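# Stack blue spool on green, restore frame to rests

## Task

Set the blue spool upright and centred on top of the green spool, and return the frame to its rests. Both must stay in place without any robot holding them; at the end every gripper must have released and every arm must be moved away.

## Robot and tools

ROBOTS. Three identical i2rt Big YAM arms, named arm1, arm2 and arm3. Each has six revolute joints, a two-finger gripper and a wrist camera. When joints 1 and 6 are 0 and the hand is level pointing forward, the wrist camera rides on top of the hand looking toward the fingertips. The hand reaches roughly 1.0 m from the joint-1 axis at full extension. Two fixed room cameras, cam_high and cam_low, watch the scene. A loose object may occasionally get a short push from outside.

FRAME. Everything shares one scene frame with its origin on the floor and +z up. The hand point is midway between the fingertips; the hand z axis runs along the fingers, and the fingers open and close along the hand y axis. Foot poses are not printed.

execute_actions. Argument "actions": a list holding exactly one action, or empty. An empty list moves nothing and just returns states and images. An action is an object keyed by robot name ("arm1", "arm2", "arm3"); each holds a "joints" object of absolute joint targets, named individually (not a list). All arms in the action start together and may finish at different times. Keys and limits, with the tolerance counted as reached:
- joint1_rad: -2.879 to 2.879, ±0.045. Turns the arm about its foot; positive is counter-clockwise seen from above; 0 points along the foot's facing.
- joint2_rad: 0 to 3.141, ±0.14. Shoulder; 0 has the upper arm pointing back roughly horizontally, larger values lift it and then bring it forward.
- joint3_rad: 0 to 3.019, ±0.09. Elbow; 0 is fully folded, larger opens.
- joint4_rad: -1.692 to 1.57, ±0.055. Hand pitch; positive tips fingers up.
- joint5_rad: -1.57 to 1.57, ±0.03. Sideways hand swing; positive goes to the arm's right.
- joint6_rad: -2.094 to 2.094, ±0.035. Hand roll; positive is clockwise viewed from behind the hand.
- gripper_m: 0 to 0.093 m, ±0.003, the fingertip gap. Grip force tops out near 50 to 62 N per pad, lower on some grippers.
Optional "cameras": list from arm1_cam_wrist, arm2_cam_wrist, arm3_cam_wrist, cam_high, cam_low, all. Omitted, null or ["all"] gives every camera; [] gives none. An unknown key, unknown camera or out-of-range value rejects the whole call and nothing moves. Joints run at different speeds, so the hand can sweep a wide curve between postures. Joints or arms left out of an action may still be driving toward an earlier target.

wait: "seconds", 0 to 10. Commands nothing; returns state and images like an empty action.

zoom_image: "camera" (one of the five names) and "region" [x0, y0, x1, y1] in pixels of that camera's most recent full image, origin top-left, at most 504 by 504. Gives a sharper close-up.

finished_scene: "scene", the integer number of the scene being ended. Irreversible; the robot keeps the last command first, and the result reports success and gives the next task.

RESULT LINES. joint_status tells how each commanded motion of the last accepted action ended. "off_target": stopped short and may still be pushing. "contact_stop" or "time_out": the joint drops its target and holds where it stopped, except that a timed-out joint may keep a target at most 0.375, 0.375, 0.113, 0.225, 0.075 and 0.3 rad (joints 1 to 6) from its position and keep pushing, listed under on_its_own; it will move there on its own if freed. To relieve pushing, command the reported position. "joint command not followed" (often with a "cause:" line) means a self/inter-arm collision check blocked that arm's joint targets, while its gripper target still runs; blocked joints read "not_followed" and may be retried on each later action until valid targets are given. Calls without an action never show this. on_its_own lists uncommanded behaviour; "held at" is the held target, not the actual position. Small changes near the current position may not move a joint. A joint carrying a load sinks slowly. If a call reports a stop, later motion calls in that same reply are skipped.

HEAT. Holding loads warms motors, even while idle. A MOTOR HOT line appears from 85 °C; at 100 °C the arm and gripper go limp until cooled (OVER-TEMPERATURE FAULT), the arm drops, and unmet keys read "limit_stop_at_motor_heat"; resend them. Some heat persists into later scenes.

CAMERAS. Wrist cameras are fisheye 504x504 (e.g. arm1 K fx 285.718, cx 254.709, cy 251.925, D 0.2, theta_max_deg 60.425; arm2 and arm3 similar). cam_high is 504x504, fovy_deg 71.443, fx 350.42; cam_low is 504x504, fovy_deg 70.757, fx 354.884; both with strong radial distortion.

AVOID. Never let objects leave the work area or fall to the floor. A hard squeeze between two arms fails and ends the run; a hard collision may too. No state line reports arm-to-arm contact, and the collision check ignores fingers, gripper housings and wrist cameras and can react late. An object touching a robot does not count. Arms do not wait for each other. The arms do not stop on contact and keep pressing hard, so avoid drops, slips, slams and hard pushes. Faster robot motion is better; the world keeps running while you compose a reply, holding the last command.

Each tool is called after "Emit:" as name([rows], argument=value, ...), one row to a line, values as JSON.

## Session

Emit:
execute_actions(actions=[])

Scene clock: 0.00 s.
Motor temperatures (°C, as the motors report them): arm1=[34 37 38 33 31 35] | arm2=[33 35 36 33 32 32] | arm3=[33 34 37 33 32 35]
arm1.joint_positions: joint1_rad=+0.204 joint2_rad=+0.511 joint3_rad=+1.400 joint4_rad=-1.356 joint5_rad=-0.063 joint6_rad=-0.129 gripper_m=+0.094
arm1.joint_status: not commanded
arm1.hand: x=+1.2740 y=-0.0479 z=+1.3820 quat_wxyz=(+0.046, +0.835, +0.157, -0.525) (m; scene frame)
arm2.joint_positions: joint1_rad=+0.036 joint2_rad=+0.446 joint3_rad=+1.342 joint4_rad=-1.310 joint5_rad=+0.030 joint6_rad=-0.275 gripper_m=+0.094
arm2.joint_status: not commanded
arm2.hand: x=-0.6422 y=+1.1032 z=+1.3851 quat_wxyz=(-0.425, -0.321, -0.774, +0.344) (m; scene frame)
arm3.joint_positions: joint1_rad=-0.310 joint2_rad=+0.536 joint3_rad=+1.450 joint4_rad=-1.410 joint5_rad=-0.001 joint6_rad=+0.411 gripper_m=+0.094
arm3.joint_status: not commanded
arm3.hand: x=-0.5964 y=-1.1282 z=+1.3496 quat_wxyz=(-0.432, +0.144, -0.847, -0.274) (m; scene frame)
pictures: arm1_cam_wrist, arm2_cam_wrist, arm3_cam_wrist, cam_high, cam_low
Images, in order (width x height): arm1_cam_wrist 504x504, arm2_cam_wrist 504x504, arm3_cam_wrist 504x504, cam_high 504x504, cam_low 504x504.

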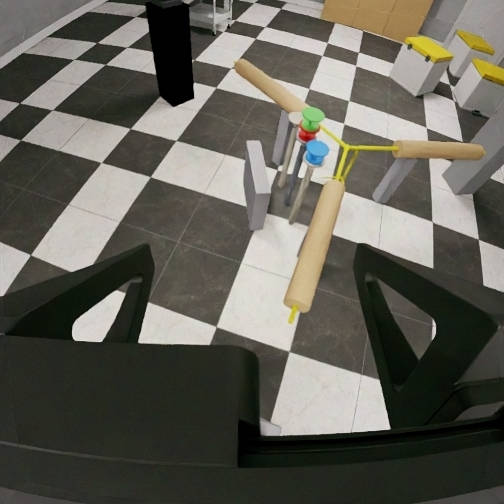

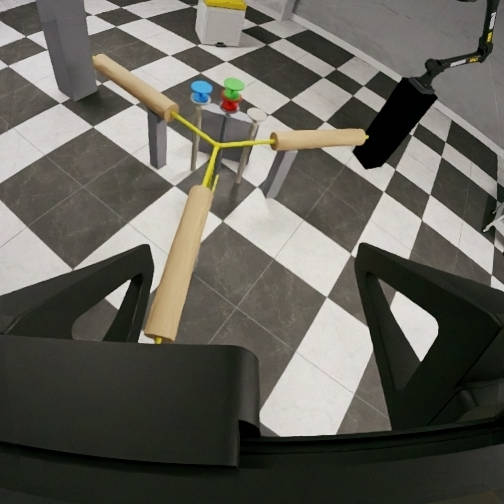

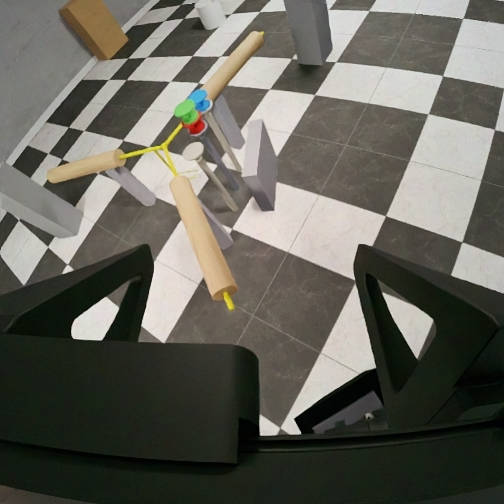

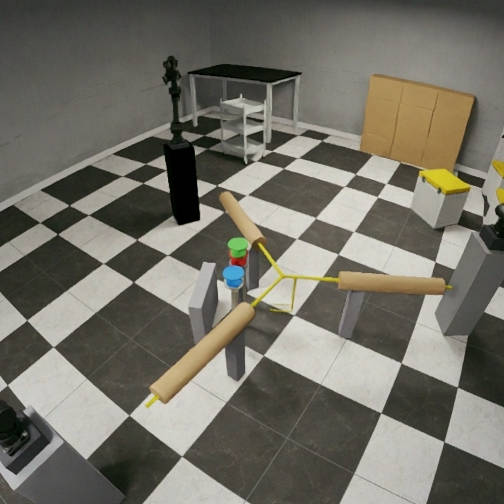

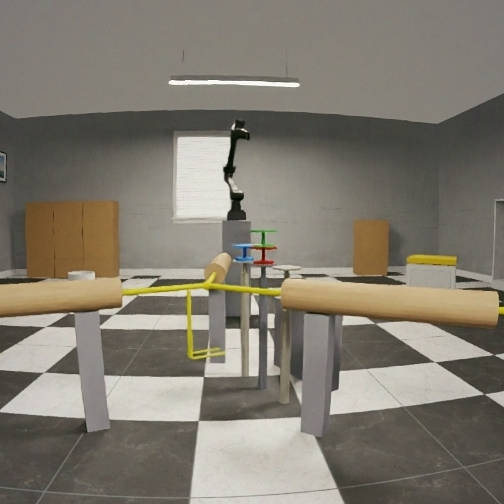

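Emit:
execute_actions([
  {"arm1":{"joints":{"joint1_rad":-0.123,"joint2_rad":2.15,"joint3_rad":1.19,"joint4_rad":-0.6,"joint5_rad":0,"joint6_rad":-0.036}},"arm2":{"joints":{"joint1_rad":0.37,"joint2_rad":1.9,"joint3_rad":0.6,"joint4_rad":-0.27,"joint5_rad":0,"joint6_rad":0.43}},"arm3":{"joints":{"joint1_rad":0.389,"joint2_rad":2.2,"joint3_rad":1.45,"joint4_rad":-0.82,"joint5_rad":0,"joint6_rad":0.476}}},
])

Scene clock: 31.67 s.
Motor temperatures (°C, as the motors report them): arm1=[34 37 40 34 31 35] | arm2=[33 35 39 33 32 32] | arm3=[33 35 40 33 32 35]
arm1.joint_positions: joint1_rad=-0.117 joint2_rad=+2.162 joint3_rad=+1.183 joint4_rad=-0.612 joint5_rad=-0.001 joint6_rad=-0.050 gripper_m=+0.094
arm1.joint_status: all done
arm1.hand: x=+0.9552 y=+0.0585 z=+0.6671 quat_wxyz=(+0.001, +0.999, -0.034, +0.007) (m; scene frame)
arm2.joint_positions: joint1_rad=+0.368 joint2_rad=+1.903 joint3_rad=+0.593 joint4_rad=-0.281 joint5_rad=+0.003 joint6_rad=+0.417 gripper_m=+0.094
arm2.joint_status: all done
arm2.hand: x=-0.4953 y=+1.0579 z=+0.6824 quat_wxyz=(+0.010, -0.534, -0.846, +0.000) (m; scene frame)
arm3.joint_positions: joint1_rad=+0.396 joint2_rad=+2.194 joint3_rad=+1.445 joint4_rad=-0.834 joint5_rad=+0.001 joint6_rad=+0.467 gripper_m=+0.094
arm3.joint_status: all done
arm3.hand: x=-0.6520 y=-0.6868 z=+0.6688 quat_wxyz=(+0.002, +0.470, -0.882, +0.012) (m; scene frame)
pictures: arm1_cam_wrist, arm2_cam_wrist, arm3_cam_wrist, cam_high, cam_low
Images, in order (width x height): arm1_cam_wrist 504x504, arm2_cam_wrist 504x504, arm3_cam_wrist 504x504, cam_high 504x504, cam_low 504x504.

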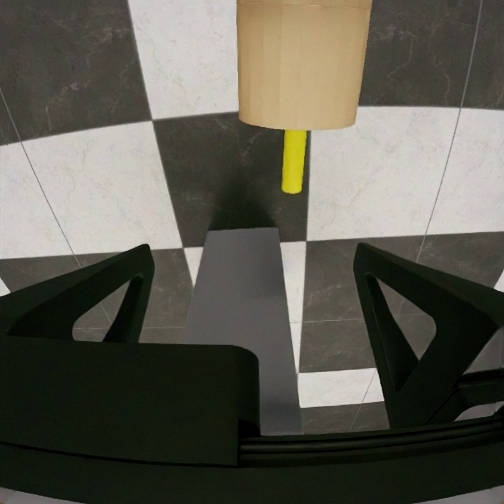

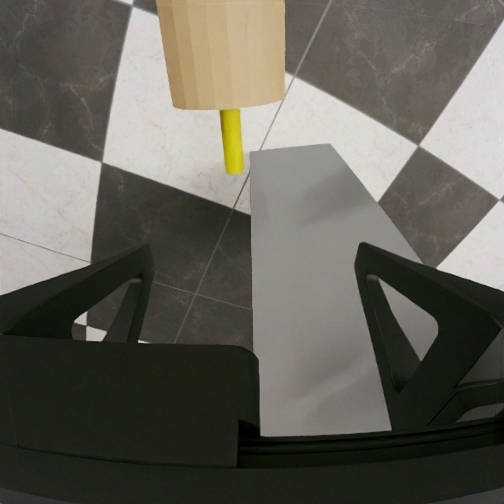

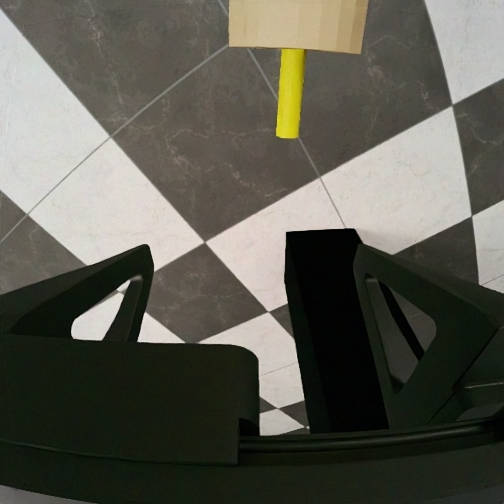

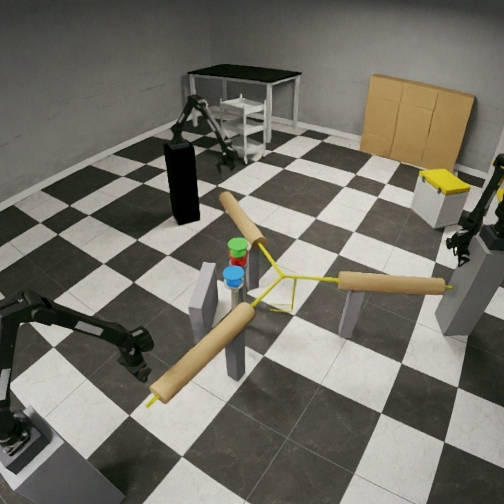

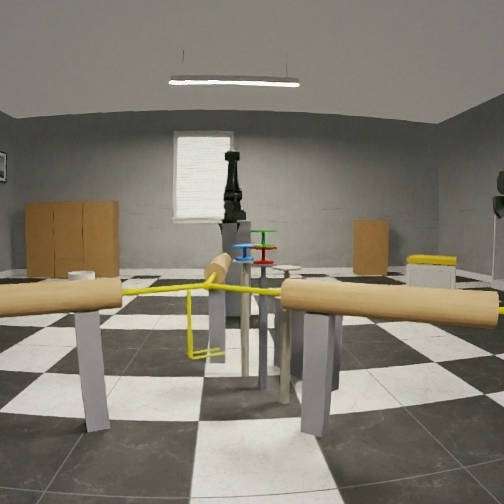

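Emit:
execute_actions([
  {"arm1":{"joints":{"joint1_rad":-0.238,"joint2_rad":2.43,"joint3_rad":1.21,"joint4_rad":-0.335,"joint6_rad":-0.18}},"arm2":{"joints":{"joint1_rad":0.482,"joint2_rad":2.37,"joint3_rad":0.72,"joint4_rad":0.1,"joint6_rad":0.51}},"arm3":{"joints":{"joint1_rad":0.312,"joint2_rad":2.48,"joint3_rad":1.556,"joint4_rad":-0.639,"joint6_rad":0.375}}},
], cameras=["arm1_cam_wrist","arm2_cam_wrist","arm3_cam_wrist"])

Scene clock: 43.27 s.
Motor temperatures (°C, as the motors report them): arm1=[34 38 40 34 31 35] | arm2=[33 35 37 33 32 32] | arm3=[33 37 40 33 32 35]
arm1.joint_positions: joint1_rad=-0.249 joint2_rad=+2.456 joint3_rad=+1.198 joint4_rad=-0.347 joint5_rad=+0.000 joint6_rad=-0.166 gripper_m=+0.094
arm1.joint_status: all done
arm1.hand: x=+0.9961 y=+0.1160 z=+0.5310 quat_wxyz=(+0.003, +0.999, -0.042, +0.014) (m; scene frame)
arm2.joint_positions: joint1_rad=+0.487 joint2_rad=+2.383 joint3_rad=+0.716 joint4_rad=+0.090 joint5_rad=+0.002 joint6_rad=+0.497 gripper_m=+0.094
arm2.joint_status: all done
arm2.hand: x=-0.4716 y=+1.0854 z=+0.5464 quat_wxyz=(+0.003, -0.517, -0.856, +0.001) (m; scene frame)
arm3.joint_positions: joint1_rad=+0.304 joint2_rad=+2.495 joint3_rad=+1.545 joint4_rad=-0.653 joint5_rad=+0.001 joint6_rad=+0.384 gripper_m=+0.094
arm3.joint_status: all done
arm3.hand: x=-0.5975 y=-0.6927 z=+0.5253 quat_wxyz=(+0.009, +0.466, -0.885, +0.019) (m; scene frame)
pictures: arm1_cam_wrist, arm2_cam_wrist, arm3_cam_wrist
Images, in order (width x height): arm1_cam_wrist 504x504, arm2_cam_wrist 504x504, arm3_cam_wrist 504x504.

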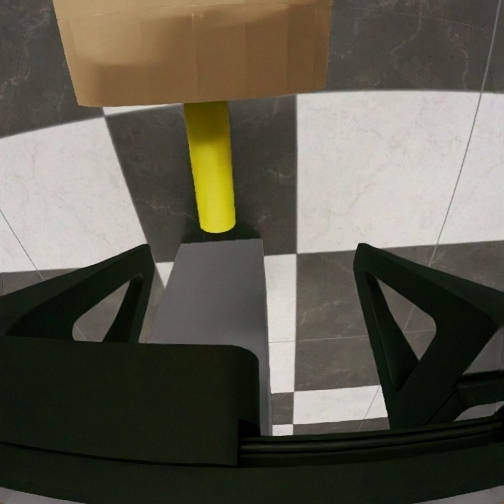

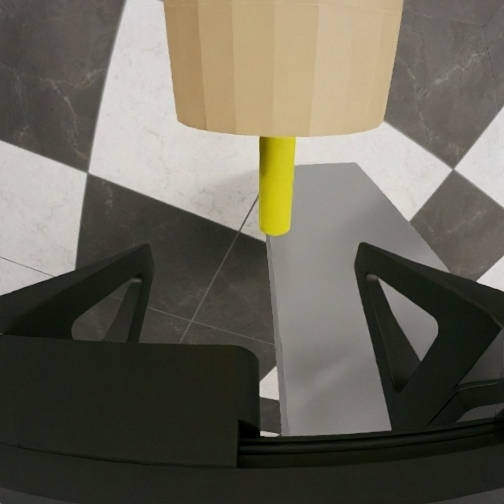

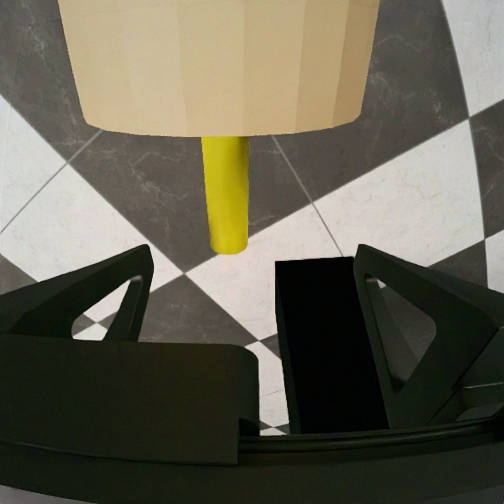

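Emit:
execute_actions([
  {"arm1":{"joints":{"joint1_rad":-0.192,"joint2_rad":2.64,"joint3_rad":1.35,"joint4_rad":-0.27,"joint6_rad":-0.13}},"arm2":{"joints":{"joint1_rad":0.447,"joint2_rad":2.64,"joint3_rad":0.885,"joint4_rad":0.2,"joint6_rad":0.46}},"arm3":{"joints":{"joint1_rad":0.347,"joint2_rad":2.65,"joint3_rad":1.645,"joint4_rad":-0.55,"joint6_rad":0.41}}},
], cameras=["arm1_cam_wrist","arm2_cam_wrist","arm3_cam_wrist"])

Scene clock: 53.30 s.
Motor temperatures (°C, as the motors report them): arm1=[34 39 39 34 31 35] | arm2=[33 35 37 33 32 32] | arm3=[33 38 39 33 32 35]
arm1.joint_positions: joint1_rad=-0.192 joint2_rad=+2.647 joint3_rad=+1.336 joint4_rad=-0.274 joint5_rad=-0.002 joint6_rad=-0.144 gripper_m=+0.094
arm1.joint_status: all done
arm1.hand: x=+0.9749 y=+0.0924 z=+0.4583 quat_wxyz=(+0.002, +1.000, -0.024, +0.004) (m; scene frame)
arm2.joint_positions: joint1_rad=+0.454 joint2_rad=+2.650 joint3_rad=+0.883 joint4_rad=+0.190 joint5_rad=+0.001 joint6_rad=+0.473 gripper_m=+0.094
arm2.joint_status: all done
arm2.hand: x=-0.4722 y=+1.0734 z=+0.4598 quat_wxyz=(+0.003, -0.521, -0.854, +0.000) (m; scene frame)
arm3.joint_positions: joint1_rad=+0.344 joint2_rad=+2.637 joint3_rad=+1.636 joint4_rad=-0.558 joint5_rad=+0.003 joint6_rad=+0.400 gripper_m=+0.094
arm3.joint_status: all done
arm3.hand: x=-0.6166 y=-0.6736 z=+0.4631 quat_wxyz=(-0.006, +0.477, -0.879, +0.003) (m; scene frame)
pictures: arm1_cam_wrist, arm2_cam_wrist, arm3_cam_wrist
Images, in order (width x height): arm1_cam_wrist 504x504, arm2_cam_wrist 504x504, arm3_cam_wrist 504x504.

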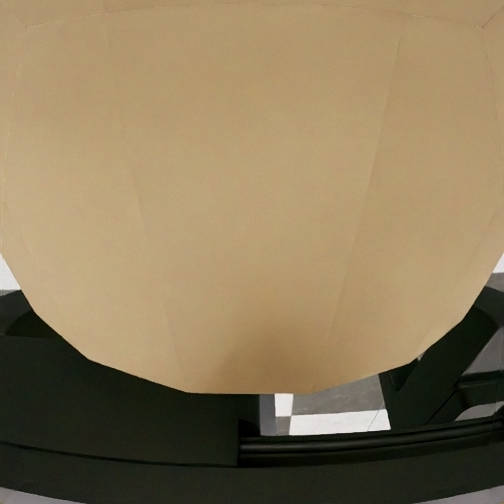

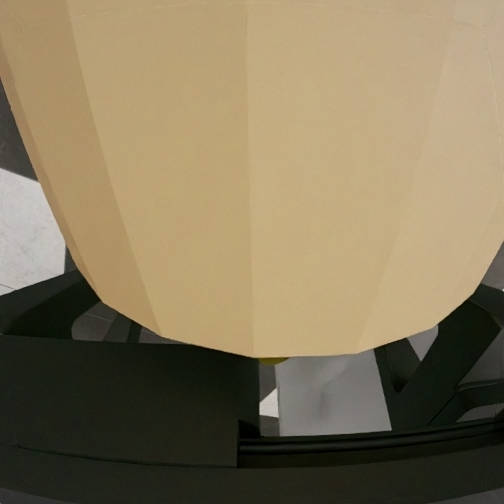

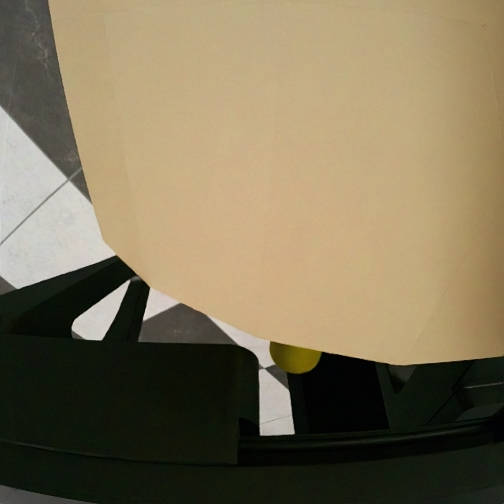

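Emit:
execute_actions([
  {"arm1":{"joints":{"joint3_rad":1.26,"joint4_rad":-0.195}},"arm2":{"joints":{"joint3_rad":0.81,"joint4_rad":0.27}},"arm3":{"joints":{"joint1_rad":0.32,"joint3_rad":1.56,"joint4_rad":-0.485,"joint6_rad":0.39}}},
], cameras=["arm1_cam_wrist","arm2_cam_wrist","arm3_cam_wrist"])

Scene clock: 60.77 s.
Motor temperatures (°C, as the motors report them): arm1=[34 39 39 34 31 35] | arm2=[33 35 36 33 32 32] | arm3=[33 38 39 33 32 35]
arm1.joint_positions: joint1_rad=-0.192 joint2_rad=+2.641 joint3_rad=+1.275 joint4_rad=-0.197 joint5_rad=-0.002 joint6_rad=-0.143 gripper_m=+0.094
arm1.joint_status: all done
arm1.hand: x=+0.9908 y=+0.0893 z=+0.4552 quat_wxyz=(+0.000, +1.000, -0.025, -0.006) (m; scene frame)
arm2.joint_positions: joint1_rad=+0.454 joint2_rad=+2.648 joint3_rad=+0.817 joint4_rad=+0.259 joint5_rad=+0.001 joint6_rad=+0.472 gripper_m=+0.094
arm2.joint_status: all done
arm2.hand: x=-0.4911 y=+1.0870 z=+0.4658 quat_wxyz=(+0.001, -0.521, -0.854, +0.001) (m; scene frame)
arm3.joint_positions: joint1_rad=+0.342 joint2_rad=+2.628 joint3_rad=+1.589 joint4_rad=-0.487 joint5_rad=+0.003 joint6_rad=+0.386 gripper_m=+0.094
arm3.joint_status: all done
arm3.hand: x=-0.6166 y=-0.6789 z=+0.4592 quat_wxyz=(-0.017, +0.482, -0.876, -0.010) (m; scene frame)
pictures: arm1_cam_wrist, arm2_cam_wrist, arm3_cam_wrist
Images, in order (width x height): arm1_cam_wrist 504x504, arm2_cam_wrist 504x504, arm3_cam_wrist 504x504.

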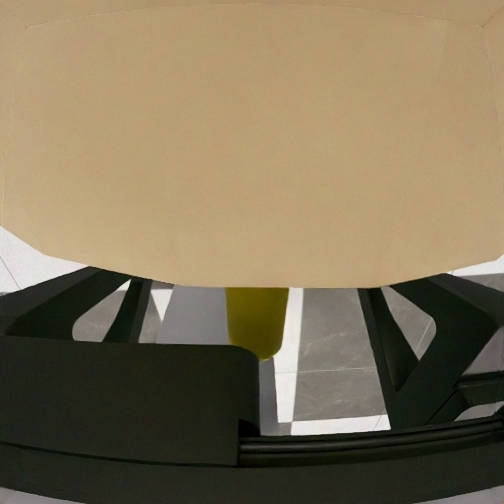

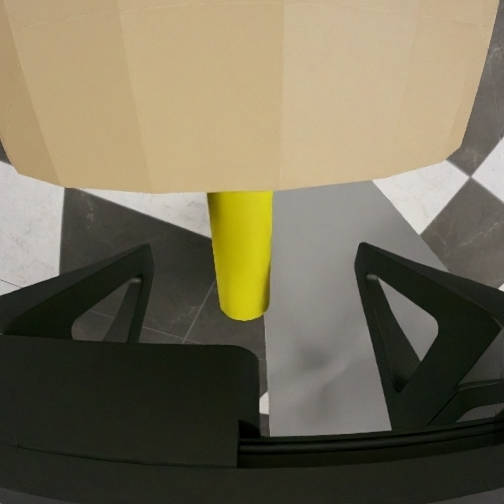

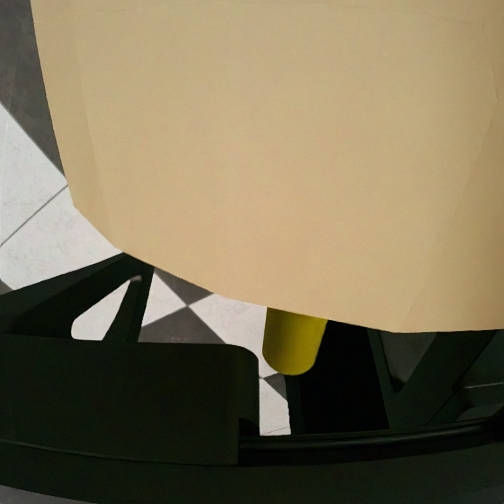

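Emit:
execute_actions([
  {"arm1":{"joints":{"joint3_rad":1.195,"joint4_rad":-0.125}},"arm3":{"joints":{"joint1_rad":0.295,"joint2_rad":2.6,"joint3_rad":1.46,"joint4_rad":-0.42,"joint6_rad":0.37}}},
], cameras=["arm1_cam_wrist","arm3_cam_wrist"])

Scene clock: 62.63 s.
Motor temperatures (°C, as the motors report them): arm1=[34 39 39 34 31 35] | arm2=[33 35 36 33 32 32] | arm3=[33 38 39 33 32 35]
arm1.joint_positions: joint1_rad=-0.192 joint2_rad=+2.635 joint3_rad=+1.211 joint4_rad=-0.125 joint5_rad=-0.002 joint6_rad=-0.143 gripper_m=+0.094
arm1.joint_status: all done
arm1.hand: x=+1.0094 y=+0.0857 z=+0.4536 quat_wxyz=(-0.001, +1.000, -0.025, -0.013) (m; scene frame)
arm2.joint_positions: joint1_rad=+0.454 joint2_rad=+2.648 joint3_rad=+0.817 joint4_rad=+0.259 joint5_rad=+0.001 joint6_rad=+0.472 gripper_m=+0.094
arm2.joint_status: not commanded
arm2.hand: x=-0.4911 y=+1.0870 z=+0.4658 quat_wxyz=(+0.001, -0.521, -0.854, +0.001) (m; scene frame)
arm3.joint_positions: joint1_rad=+0.305 joint2_rad=+2.590 joint3_rad=+1.479 joint4_rad=-0.427 joint5_rad=+0.003 joint6_rad=+0.372 gripper_m=+0.094
arm3.joint_status: all done
arm3.hand: x=-0.6017 y=-0.7147 z=+0.4604 quat_wxyz=(-0.013, +0.472, -0.882, -0.005) (m; scene frame)
pictures: arm1_cam_wrist, arm3_cam_wrist
Images, in order (width x height): arm1_cam_wrist 504x504, arm3_cam_wrist 504x504.

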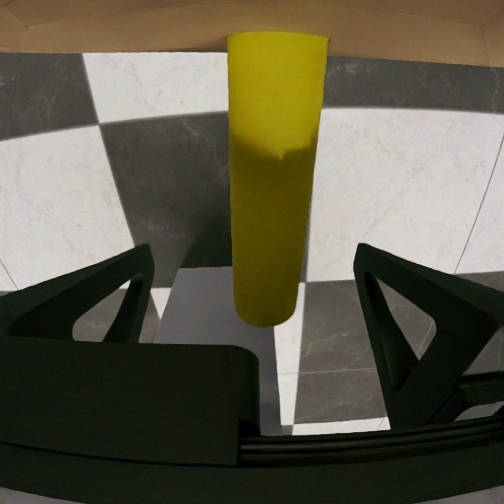

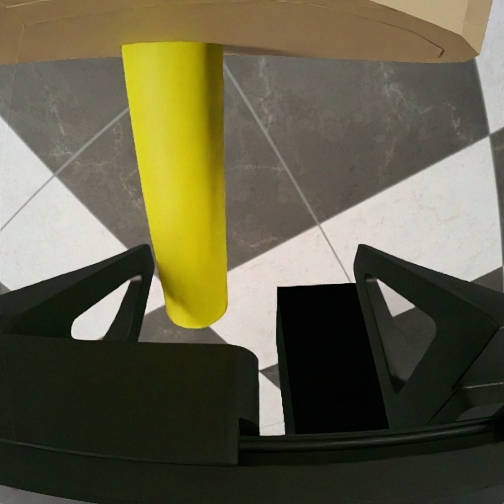

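Emit:
execute_actions([
  {"arm1":{"joints":{"joint2_rad":2.675,"joint3_rad":1.235,"joint4_rad":-0.115}},"arm2":{"joints":{"joint2_rad":2.72,"joint3_rad":0.88,"joint4_rad":0.275}},"arm3":{"joints":{"joint1_rad":0.36,"joint2_rad":2.63,"joint3_rad":1.49,"joint4_rad":-0.42,"joint6_rad":0.42}}},
], cameras=["arm1_cam_wrist","arm2_cam_wrist","arm3_cam_wrist"])

Scene clock: 65.43 s.
Motor temperatures (°C, as the motors report them): arm1=[34 39 39 33 31 35] | arm2=[33 35 36 33 32 32] | arm3=[33 38 38 33 32 35]
arm1.joint_positions: joint1_rad=-0.192 joint2_rad=+2.640 joint3_rad=+1.221 joint4_rad=-0.118 joint5_rad=-0.002 joint6_rad=-0.143 gripper_m=+0.094
arm1.joint_status: all done
arm1.hand: x=+1.0039 y=+0.0867 z=+0.4524 quat_wxyz=(-0.002, +1.000, -0.025, -0.019) (m; scene frame)
arm2.joint_positions: joint1_rad=+0.454 joint2_rad=+2.689 joint3_rad=+0.867 joint4_rad=+0.275 joint5_rad=+0.009 joint6_rad=+0.470 gripper_m=+0.094
arm2.joint_status: all done
arm2.hand: x=-0.4798 y=+1.0772 z=+0.4500 quat_wxyz=(-0.012, -0.520, -0.854, +0.006) (m; scene frame)
arm3.joint_positions: joint1_rad=+0.348 joint2_rad=+2.590 joint3_rad=+1.479 joint4_rad=-0.426 joint5_rad=+0.004 joint6_rad=+0.417 gripper_m=+0.094
arm3.joint_status: all done
arm3.hand: x=-0.6254 y=-0.7099 z=+0.4602 quat_wxyz=(-0.013, +0.471, -0.882, -0.005) (m; scene frame)
pictures: arm1_cam_wrist, arm2_cam_wrist, arm3_cam_wrist
Images, in order (width x height): arm1_cam_wrist 504x504, arm2_cam_wrist 504x504, arm3_cam_wrist 504x504.

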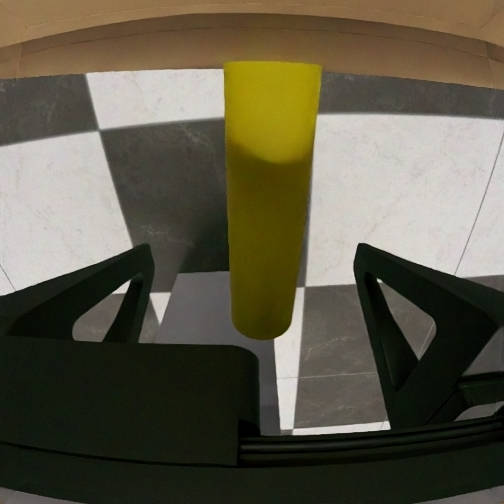

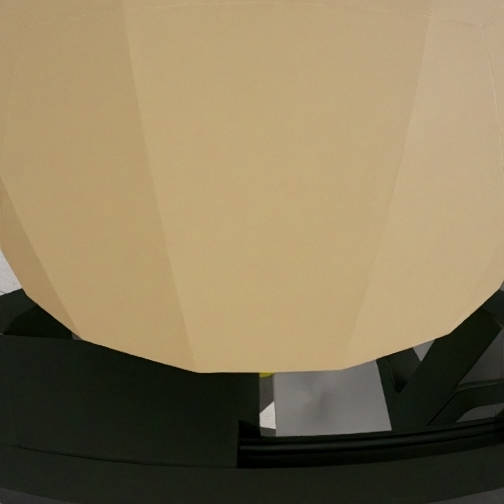

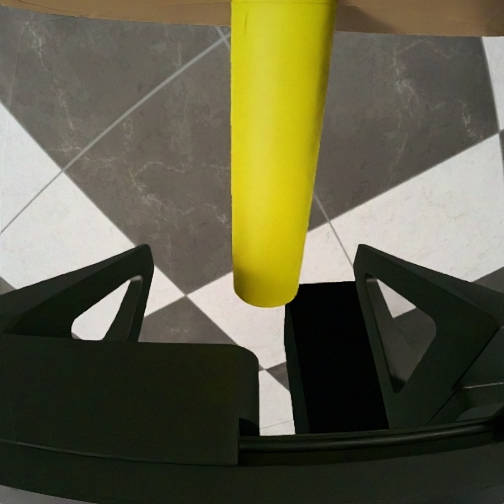

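Emit:
execute_actions([
  {"arm1":{"joints":{"joint2_rad":2.72,"joint4_rad":-0.085}},"arm2":{"joints":{"joint2_rad":2.74,"joint3_rad":0.8,"joint4_rad":0.33}},"arm3":{"joints":{"joint2_rad":2.68,"joint4_rad":-0.39}}},
], cameras=["arm1_cam_wrist","arm2_cam_wrist","arm3_cam_wrist"])

Scene clock: 68.33 s.
Motor temperatures (°C, as the motors report them): arm1=[34 39 39 33 31 35] | arm2=[33 35 36 33 32 32] | arm3=[33 38 38 33 32 35]
arm1.joint_positions: joint1_rad=-0.192 joint2_rad=+2.650 joint3_rad=+1.224 joint4_rad=-0.076 joint5_rad=-0.002 joint6_rad=-0.143 gripper_m=+0.094
arm1.joint_status: all done
arm1.hand: x=+0.9972 y=+0.0881 z=+0.4486 quat_wxyz=(-0.005, +0.999, -0.025, -0.036) (m; scene frame)
arm2.joint_positions: joint1_rad=+0.454 joint2_rad=+2.707 joint3_rad=+0.818 joint4_rad=+0.332 joint5_rad=+0.009 joint6_rad=+0.469 gripper_m=+0.094
arm2.joint_status: all done
arm2.hand: x=-0.5007 y=+1.0923 z=+0.4504 quat_wxyz=(-0.006, -0.519, -0.855, +0.005) (m; scene frame)
arm3.joint_positions: joint1_rad=+0.348 joint2_rad=+2.595 joint3_rad=+1.479 joint4_rad=-0.395 joint5_rad=+0.005 joint6_rad=+0.417 gripper_m=+0.094
arm3.joint_status: all done
arm3.hand: x=-0.6244 y=-0.7050 z=+0.4574 quat_wxyz=(-0.021, +0.471, -0.882, -0.015) (m; scene frame)
pictures: arm1_cam_wrist, arm2_cam_wrist, arm3_cam_wrist
Images, in order (width x height): arm1_cam_wrist 504x504, arm2_cam_wrist 504x504, arm3_cam_wrist 504x504.

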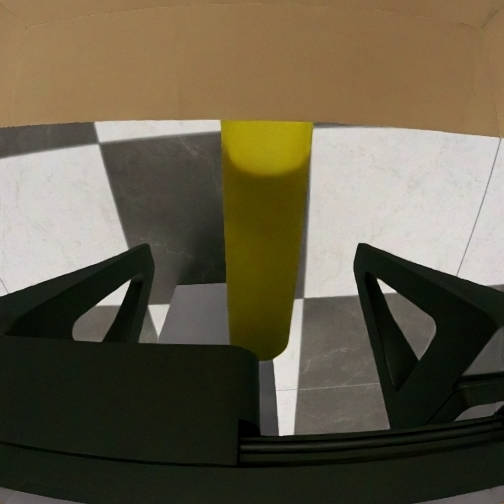

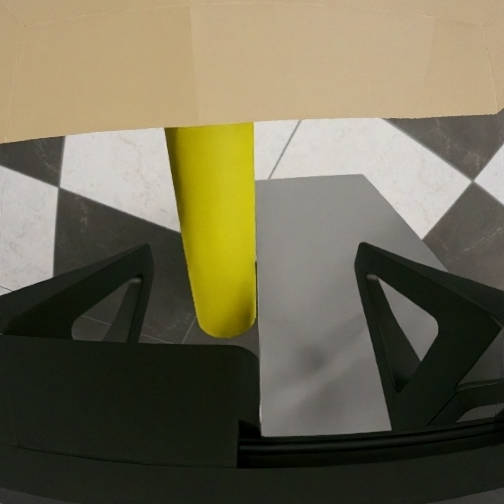

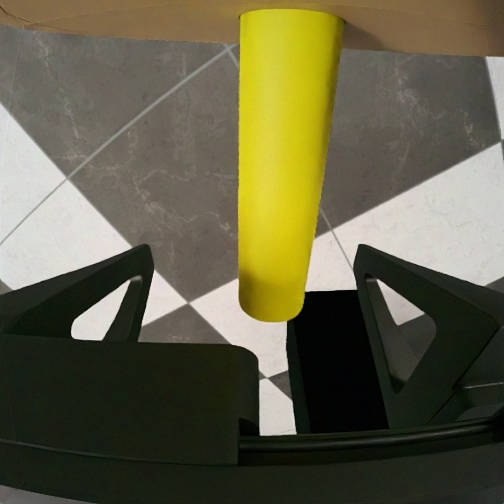

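Emit:
execute_actions([
  {"arm1":{"joints":{"joint2_rad":2.66,"joint3_rad":1.15,"joint4_rad":-0.07}},"arm2":{"joints":{"joint1_rad":0.49,"joint6_rad":0.5}},"arm3":{"joints":{"joint2_rad":2.74,"joint4_rad":-0.37}}},
], cameras=["arm1_cam_wrist","arm2_cam_wrist","arm3_cam_wrist","cam_high"])

Scene clock: 73.40 s.
Motor temperatures (°C, as the motors report them): arm1=[34 39 38 33 31 35] | arm2=[33 35 36 33 32 32] | arm3=[33 38 38 33 32 35]
arm1.joint_positions: joint1_rad=-0.192 joint2_rad=+2.657 joint3_rad=+1.152 joint4_rad=-0.062 joint5_rad=-0.002 joint6_rad=-0.143 gripper_m=+0.094
arm1.joint_status: all done
arm1.hand: x=+1.0410 y=+0.0796 z=+0.4421 quat_wxyz=(+0.000, +1.000, -0.025, -0.005) (m; scene frame)
arm2.joint_positions: joint1_rad=+0.479 joint2_rad=+2.723 joint3_rad=+0.817 joint4_rad=+0.332 joint5_rad=+0.006 joint6_rad=+0.494 gripper_m=+0.094
arm2.joint_status: all done
arm2.hand: x=-0.5030 y=+1.1032 z=+0.4466 quat_wxyz=(+0.001, -0.519, -0.855, +0.003) (m; scene frame)
arm3.joint_positions: joint1_rad=+0.352 joint2_rad=+2.622 joint3_rad=+1.504 joint4_rad=-0.363 joint5_rad=+0.015 joint6_rad=+0.421 gripper_m=+0.094
arm3.joint_status: all done
arm3.hand: x=-0.6230 y=-0.6947 z=+0.4478 quat_wxyz=(-0.035, +0.471, -0.881, -0.024) (m; scene frame)
pictures: arm1_cam_wrist, arm2_cam_wrist, arm3_cam_wrist, cam_high
Images, in order (width x height): arm1_cam_wrist 504x504, arm2_cam_wrist 504x504, arm3_cam_wrist 504x504, cam_high 504x504.

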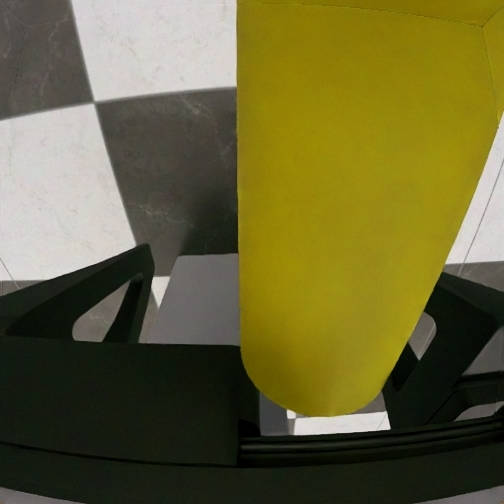

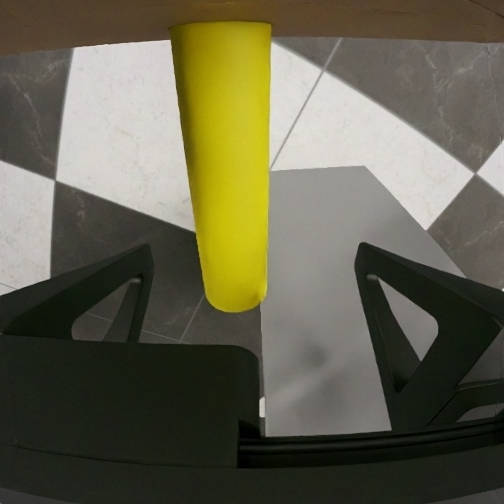

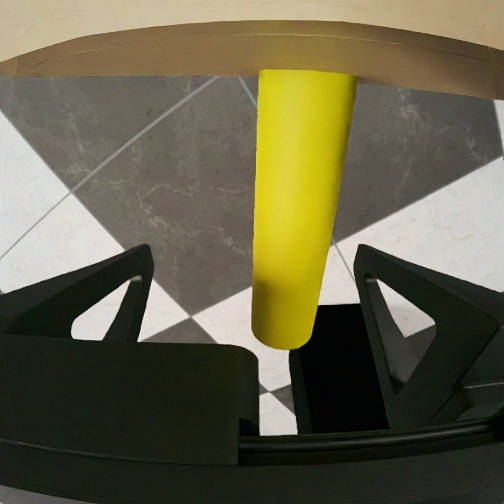

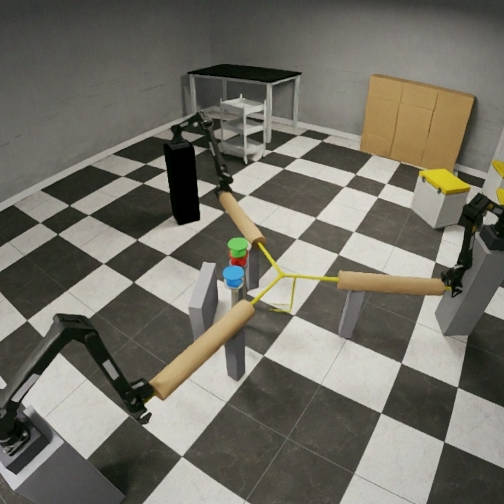

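Emit:
execute_actions([
  {"arm3":{"joints":{"joint2_rad":2.54,"joint3_rad":1.44,"joint4_rad":-0.45}}},
], cameras=["arm1_cam_wrist","arm2_cam_wrist","arm3_cam_wrist","cam_low"])

Scene clock: 77.80 s.
Motor temperatures (°C, as the motors report them): arm1=[34 39 38 33 31 35] | arm2=[33 35 36 33 32 32] | arm3=[33 37 38 33 33 35]
arm1.joint_positions: joint1_rad=-0.192 joint2_rad=+2.657 joint3_rad=+1.152 joint4_rad=-0.062 joint5_rad=-0.002 joint6_rad=-0.143 gripper_m=+0.094
arm1.joint_status: not commanded
arm1.hand: x=+1.0410 y=+0.0796 z=+0.4421 quat_wxyz=(+0.000, +1.000, -0.025, -0.005) (m; scene frame)
arm2.joint_positions: joint1_rad=+0.484 joint2_rad=+2.711 joint3_rad=+0.808 joint4_rad=+0.340 joint5_rad=+0.006 joint6_rad=+0.494 gripper_m=+0.094
arm2.joint_status: not commanded
arm2.hand: x=-0.5002 y=+1.1027 z=+0.4507 quat_wxyz=(-0.004, -0.517, -0.856, +0.003) (m; scene frame)
arm3.joint_positions: joint1_rad=+0.352 joint2_rad=+2.566 joint3_rad=+1.442 joint4_rad=-0.435 joint5_rad=+0.003 joint6_rad=+0.420 gripper_m=+0.094
arm3.joint_status: all done
arm3.hand: x=-0.6300 y=-0.7225 z=+0.4665 quat_wxyz=(-0.006, +0.472, -0.882, +0.003) (m; scene frame)
pictures: arm1_cam_wrist, arm2_cam_wrist, arm3_cam_wrist, cam_low
Images, in order (width x height): arm1_cam_wrist 504x504, arm2_cam_wrist 504x504, arm3_cam_wrist 504x504, cam_low 504x504.

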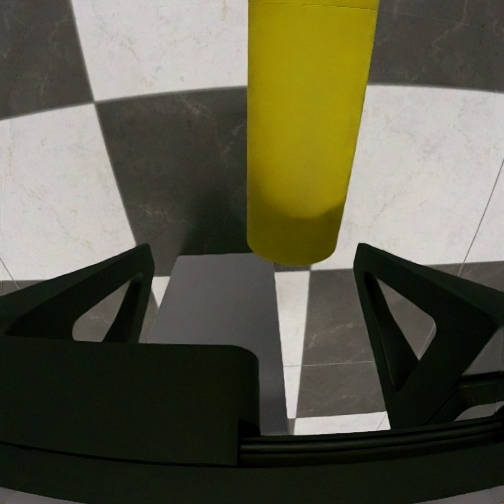

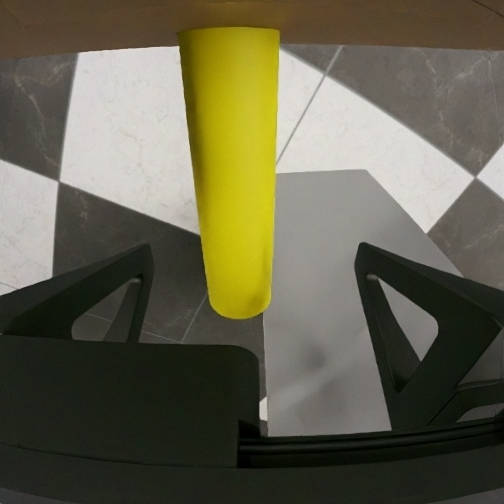

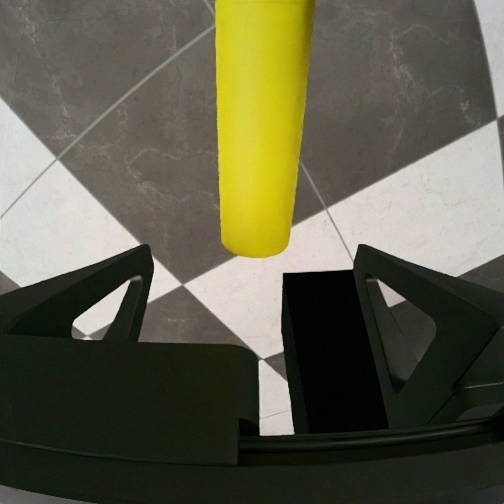

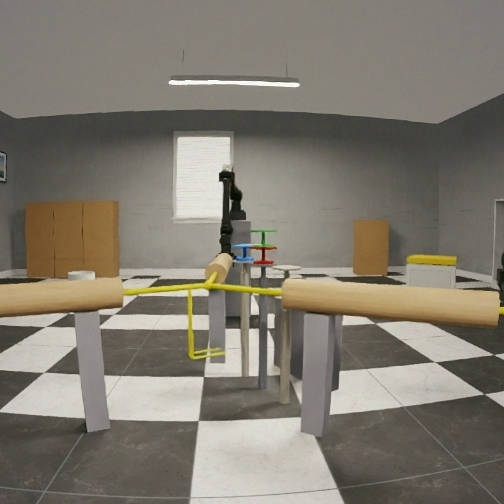

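Emit:
execute_actions([
  {"arm1":{"joints":{"joint2_rad":2.42,"joint4_rad":-0.3}},"arm2":{"joints":{"joint2_rad":2.33,"joint3_rad":0.76,"joint4_rad":0.02}},"arm3":{"joints":{"joint2_rad":2.4,"joint4_rad":-0.6}}},
], cameras=[])

Emit:
execute_actions([
  {"arm1":{"joints":{"joint2_rad":2.42,"joint3_rad":1.3,"joint4_rad":-0.43}},"arm2":{"joints":{"joint1_rad":0.365,"joint6_rad":0.385,"joint3_rad":0.785}},"arm3":{"joints":{"joint1_rad":0.31,"joint6_rad":0.38,"joint2_rad":2.47,"joint3_rad":1.65,"joint4_rad":-0.72}}},
], cameras=["arm1_cam_wrist","arm2_cam_wrist","arm3_cam_wrist"])

Scene clock: 87.27 s.
Motor temperatures (°C, as the motors report them): arm1=[34 39 38 33 31 35] | arm2=[33 35 36 33 32 32] | arm3=[33 38 38 33 33 35]
arm1.joint_positions: joint1_rad=-0.192 joint2_rad=+2.414 joint3_rad=+1.150 joint4_rad=-0.290 joint5_rad=-0.002 joint6_rad=-0.143 gripper_m=+0.094
arm1.joint_status: all done
arm1.hand: x=+0.9882 y=+0.0899 z=+0.5442 quat_wxyz=(-0.001, +1.000, -0.025, -0.011) (m; scene frame)
arm2.joint_positions: joint1_rad=+0.484 joint2_rad=+2.322 joint3_rad=+0.764 joint4_rad=+0.029 joint5_rad=+0.004 joint6_rad=+0.494 gripper_m=+0.094
arm2.joint_status: all done
arm2.hand: x=-0.4393 y=+1.0621 z=+0.5643 quat_wxyz=(-0.021, -0.517, -0.856, +0.003) (m; scene frame)
arm3.joint_positions: joint1_rad=+0.352 joint2_rad=+2.389 joint3_rad=+1.437 joint4_rad=-0.585 joint5_rad=+0.003 joint6_rad=+0.420 gripper_m=+0.094
arm3.joint_status: all done
arm3.hand: x=-0.6258 y=-0.6919 z=+0.5598 quat_wxyz=(-0.013, +0.472, -0.882, -0.006) (m; scene frame)
pictures: none
No camera images: the call's "cameras" was empty. Leave "cameras" out to get every camera's image.

Scene clock: 88.33 s.
Motor temperatures (°C, as the motors report them): arm1=[34 39 38 33 31 35] | arm2=[33 35 36 33 32 32] | arm3=[33 38 38 33 33 35]
arm1.joint_positions: joint1_rad=-0.192 joint2_rad=+2.423 joint3_rad=+1.287 joint4_rad=-0.420 joint5_rad=-0.002 joint6_rad=-0.143 gripper_m=+0.094
arm1.joint_status: all done
arm1.hand: x=+0.9419 y=+0.0989 z=+0.5594 quat_wxyz=(-0.001, +1.000, -0.025, -0.010) (m; scene frame)
arm2.joint_positions: joint1_rad=+0.356 joint2_rad=+2.322 joint3_rad=+0.782 joint4_rad=+0.028 joint5_rad=+0.002 joint6_rad=+0.398 gripper_m=+0.094
arm2.joint_status: all done
arm2.hand: x=-0.4576 y=+1.0199 z=+0.5646 quat_wxyz=(-0.029, -0.530, -0.847, +0.006) (m; scene frame)
arm3.joint_positions: joint1_rad=+0.314 joint2_rad=+2.461 joint3_rad=+1.625 joint4_rad=-0.704 joint5_rad=+0.003 joint6_rad=+0.389 gripper_m=+0.094
arm3.joint_status: all done
arm3.hand: x=-0.5945 y=-0.6490 z=+0.5635 quat_wxyz=(-0.012, +0.468, -0.883, -0.004) (m; scene frame)
pictures: arm1_cam_wrist, arm2_cam_wrist, arm3_cam_wrist
Images, in order (width x height): arm1_cam_wrist 504x504, arm2_cam_wrist 504x504, arm3_cam_wrist 504x504.

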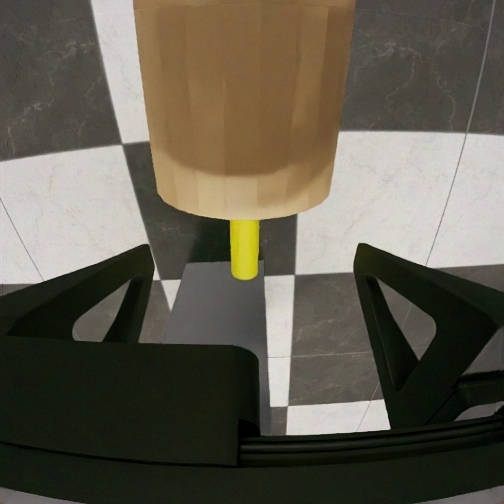

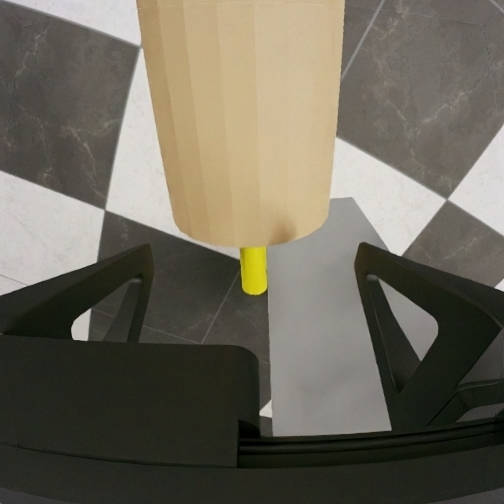

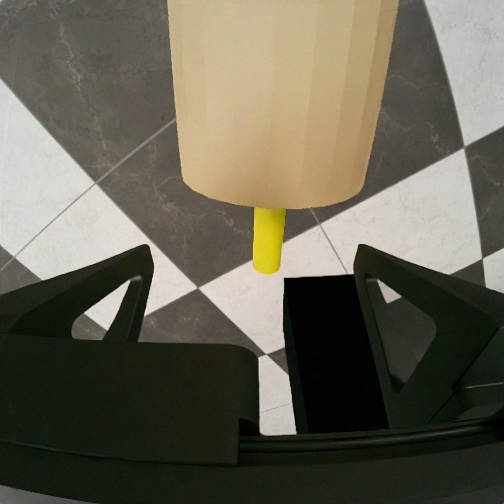

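Emit:
execute_actions([
  {"arm1":{"joints":{"joint2_rad":2.535,"joint4_rad":-0.3}},"arm2":{"joints":{"joint1_rad":0.425,"joint6_rad":0.45,"joint2_rad":2.51,"joint4_rad":0.19}},"arm3":{"joints":{"joint1_rad":0.29,"joint2_rad":2.56,"joint4_rad":-0.62}}},
], cameras=["arm1_cam_wrist","arm2_cam_wrist","arm3_cam_wrist"])

Scene clock: 95.03 s.
Motor temperatures (°C, as the motors report them): arm1=[34 39 38 33 31 35] | arm2=[33 35 36 33 32 32] | arm3=[33 39 39 33 33 35]
arm1.joint_positions: joint1_rad=-0.192 joint2_rad=+2.554 joint3_rad=+1.287 joint4_rad=-0.312 joint5_rad=-0.002 joint6_rad=-0.143 gripper_m=+0.094
arm1.joint_status: all done
arm1.hand: x=+0.9707 y=+0.0933 z=+0.4961 quat_wxyz=(+0.001, +1.000, -0.025, +0.002) (m; scene frame)
arm2.joint_positions: joint1_rad=+0.428 joint2_rad=+2.523 joint3_rad=+0.785 joint4_rad=+0.179 joint5_rad=+0.002 joint6_rad=+0.437 gripper_m=+0.094
arm2.joint_status: all done
arm2.hand: x=-0.4788 y=+1.0682 z=+0.5032 quat_wxyz=(-0.006, -0.517, -0.856, +0.001) (m; scene frame)
arm3.joint_positions: joint1_rad=+0.300 joint2_rad=+2.551 joint3_rad=+1.625 joint4_rad=-0.637 joint5_rad=+0.003 joint6_rad=+0.389 gripper_m=+0.094
arm3.joint_status: all done
arm3.hand: x=-0.5894 y=-0.6678 z=+0.5107 quat_wxyz=(-0.005, +0.462, -0.887, +0.004) (m; scene frame)
pictures: arm1_cam_wrist, arm2_cam_wrist, arm3_cam_wrist
Images, in order (width x height): arm1_cam_wrist 504x504, arm2_cam_wrist 504x504, arm3_cam_wrist 504x504.

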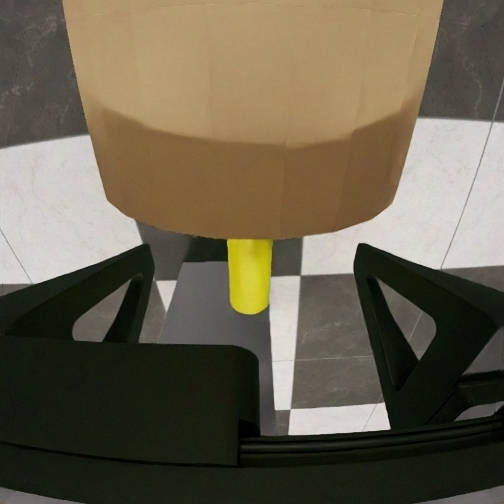

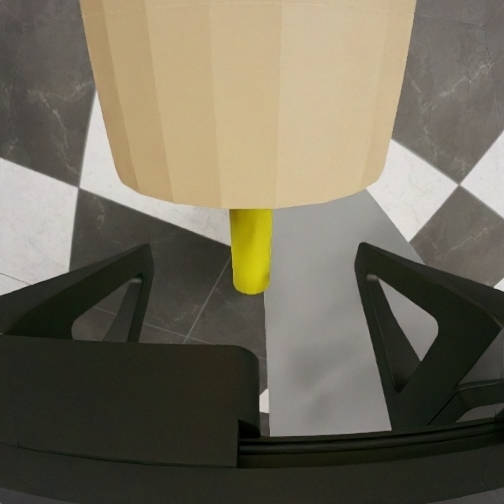

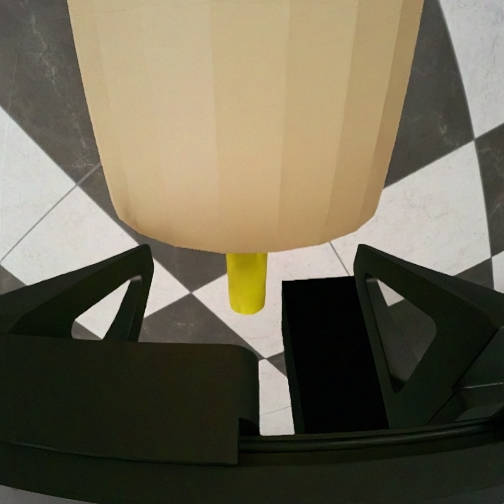

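Emit:
execute_actions([
  {"arm1":{"joints":{"joint2_rad":2.6,"joint3_rad":1.26,"joint4_rad":-0.22}},"arm2":{"joints":{"joint2_rad":2.62,"joint3_rad":0.81,"joint4_rad":0.25}},"arm3":{"joints":{"joint2_rad":2.6,"joint3_rad":1.56,"joint4_rad":-0.53}}},
], cameras=["arm1_cam_wrist","arm2_cam_wrist","arm3_cam_wrist"])

Scene clock: 99.83 s.
Motor temperatures (°C, as the motors report them): arm1=[34 40 38 33 31 35] | arm2=[33 35 36 33 32 32] | arm3=[33 39 39 33 32 35]
arm1.joint_positions: joint1_rad=-0.192 joint2_rad=+2.603 joint3_rad=+1.261 joint4_rad=-0.233 joint5_rad=-0.002 joint6_rad=-0.143 gripper_m=+0.094
arm1.joint_status: all done
arm1.hand: x=+0.9895 y=+0.0896 z=+0.4712 quat_wxyz=(+0.001, +1.000, -0.025, -0.001) (m; scene frame)
arm2.joint_positions: joint1_rad=+0.428 joint2_rad=+2.626 joint3_rad=+0.816 joint4_rad=+0.242 joint5_rad=+0.002 joint6_rad=+0.438 gripper_m=+0.094
arm2.joint_status: all done
arm2.hand: x=-0.4906 y=+1.0772 z=+0.4719 quat_wxyz=(-0.001, -0.517, -0.856, +0.001) (m; scene frame)
arm3.joint_positions: joint1_rad=+0.300 joint2_rad=+2.581 joint3_rad=+1.562 joint4_rad=-0.547 joint5_rad=+0.003 joint6_rad=+0.389 gripper_m=+0.094
arm3.joint_status: all done
arm3.hand: x=-0.5948 y=-0.6935 z=+0.4800 quat_wxyz=(-0.004, +0.462, -0.887, +0.006) (m; scene frame)
pictures: arm1_cam_wrist, arm2_cam_wrist, arm3_cam_wrist
Images, in order (width x height): arm1_cam_wrist 504x504, arm2_cam_wrist 504x504, arm3_cam_wrist 504x504.

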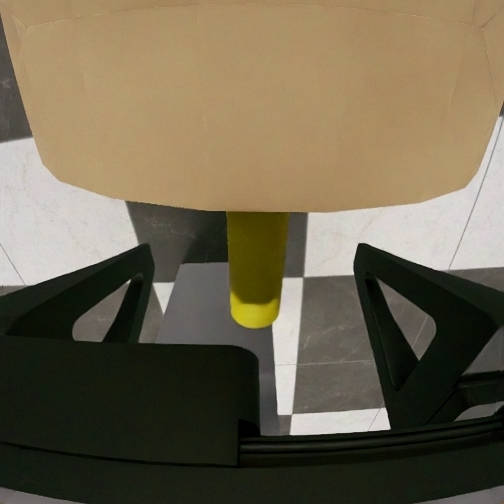

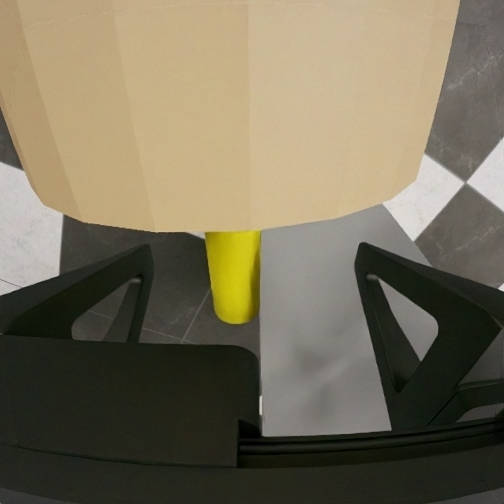

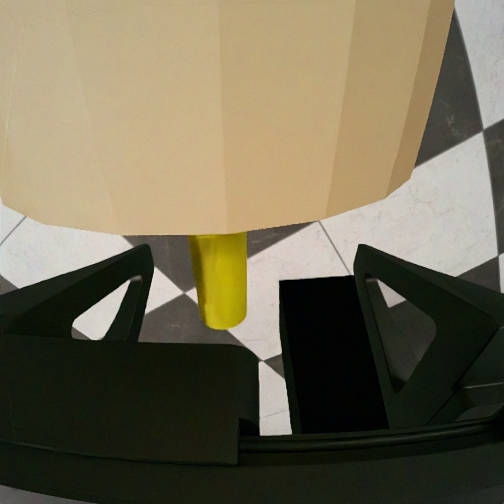

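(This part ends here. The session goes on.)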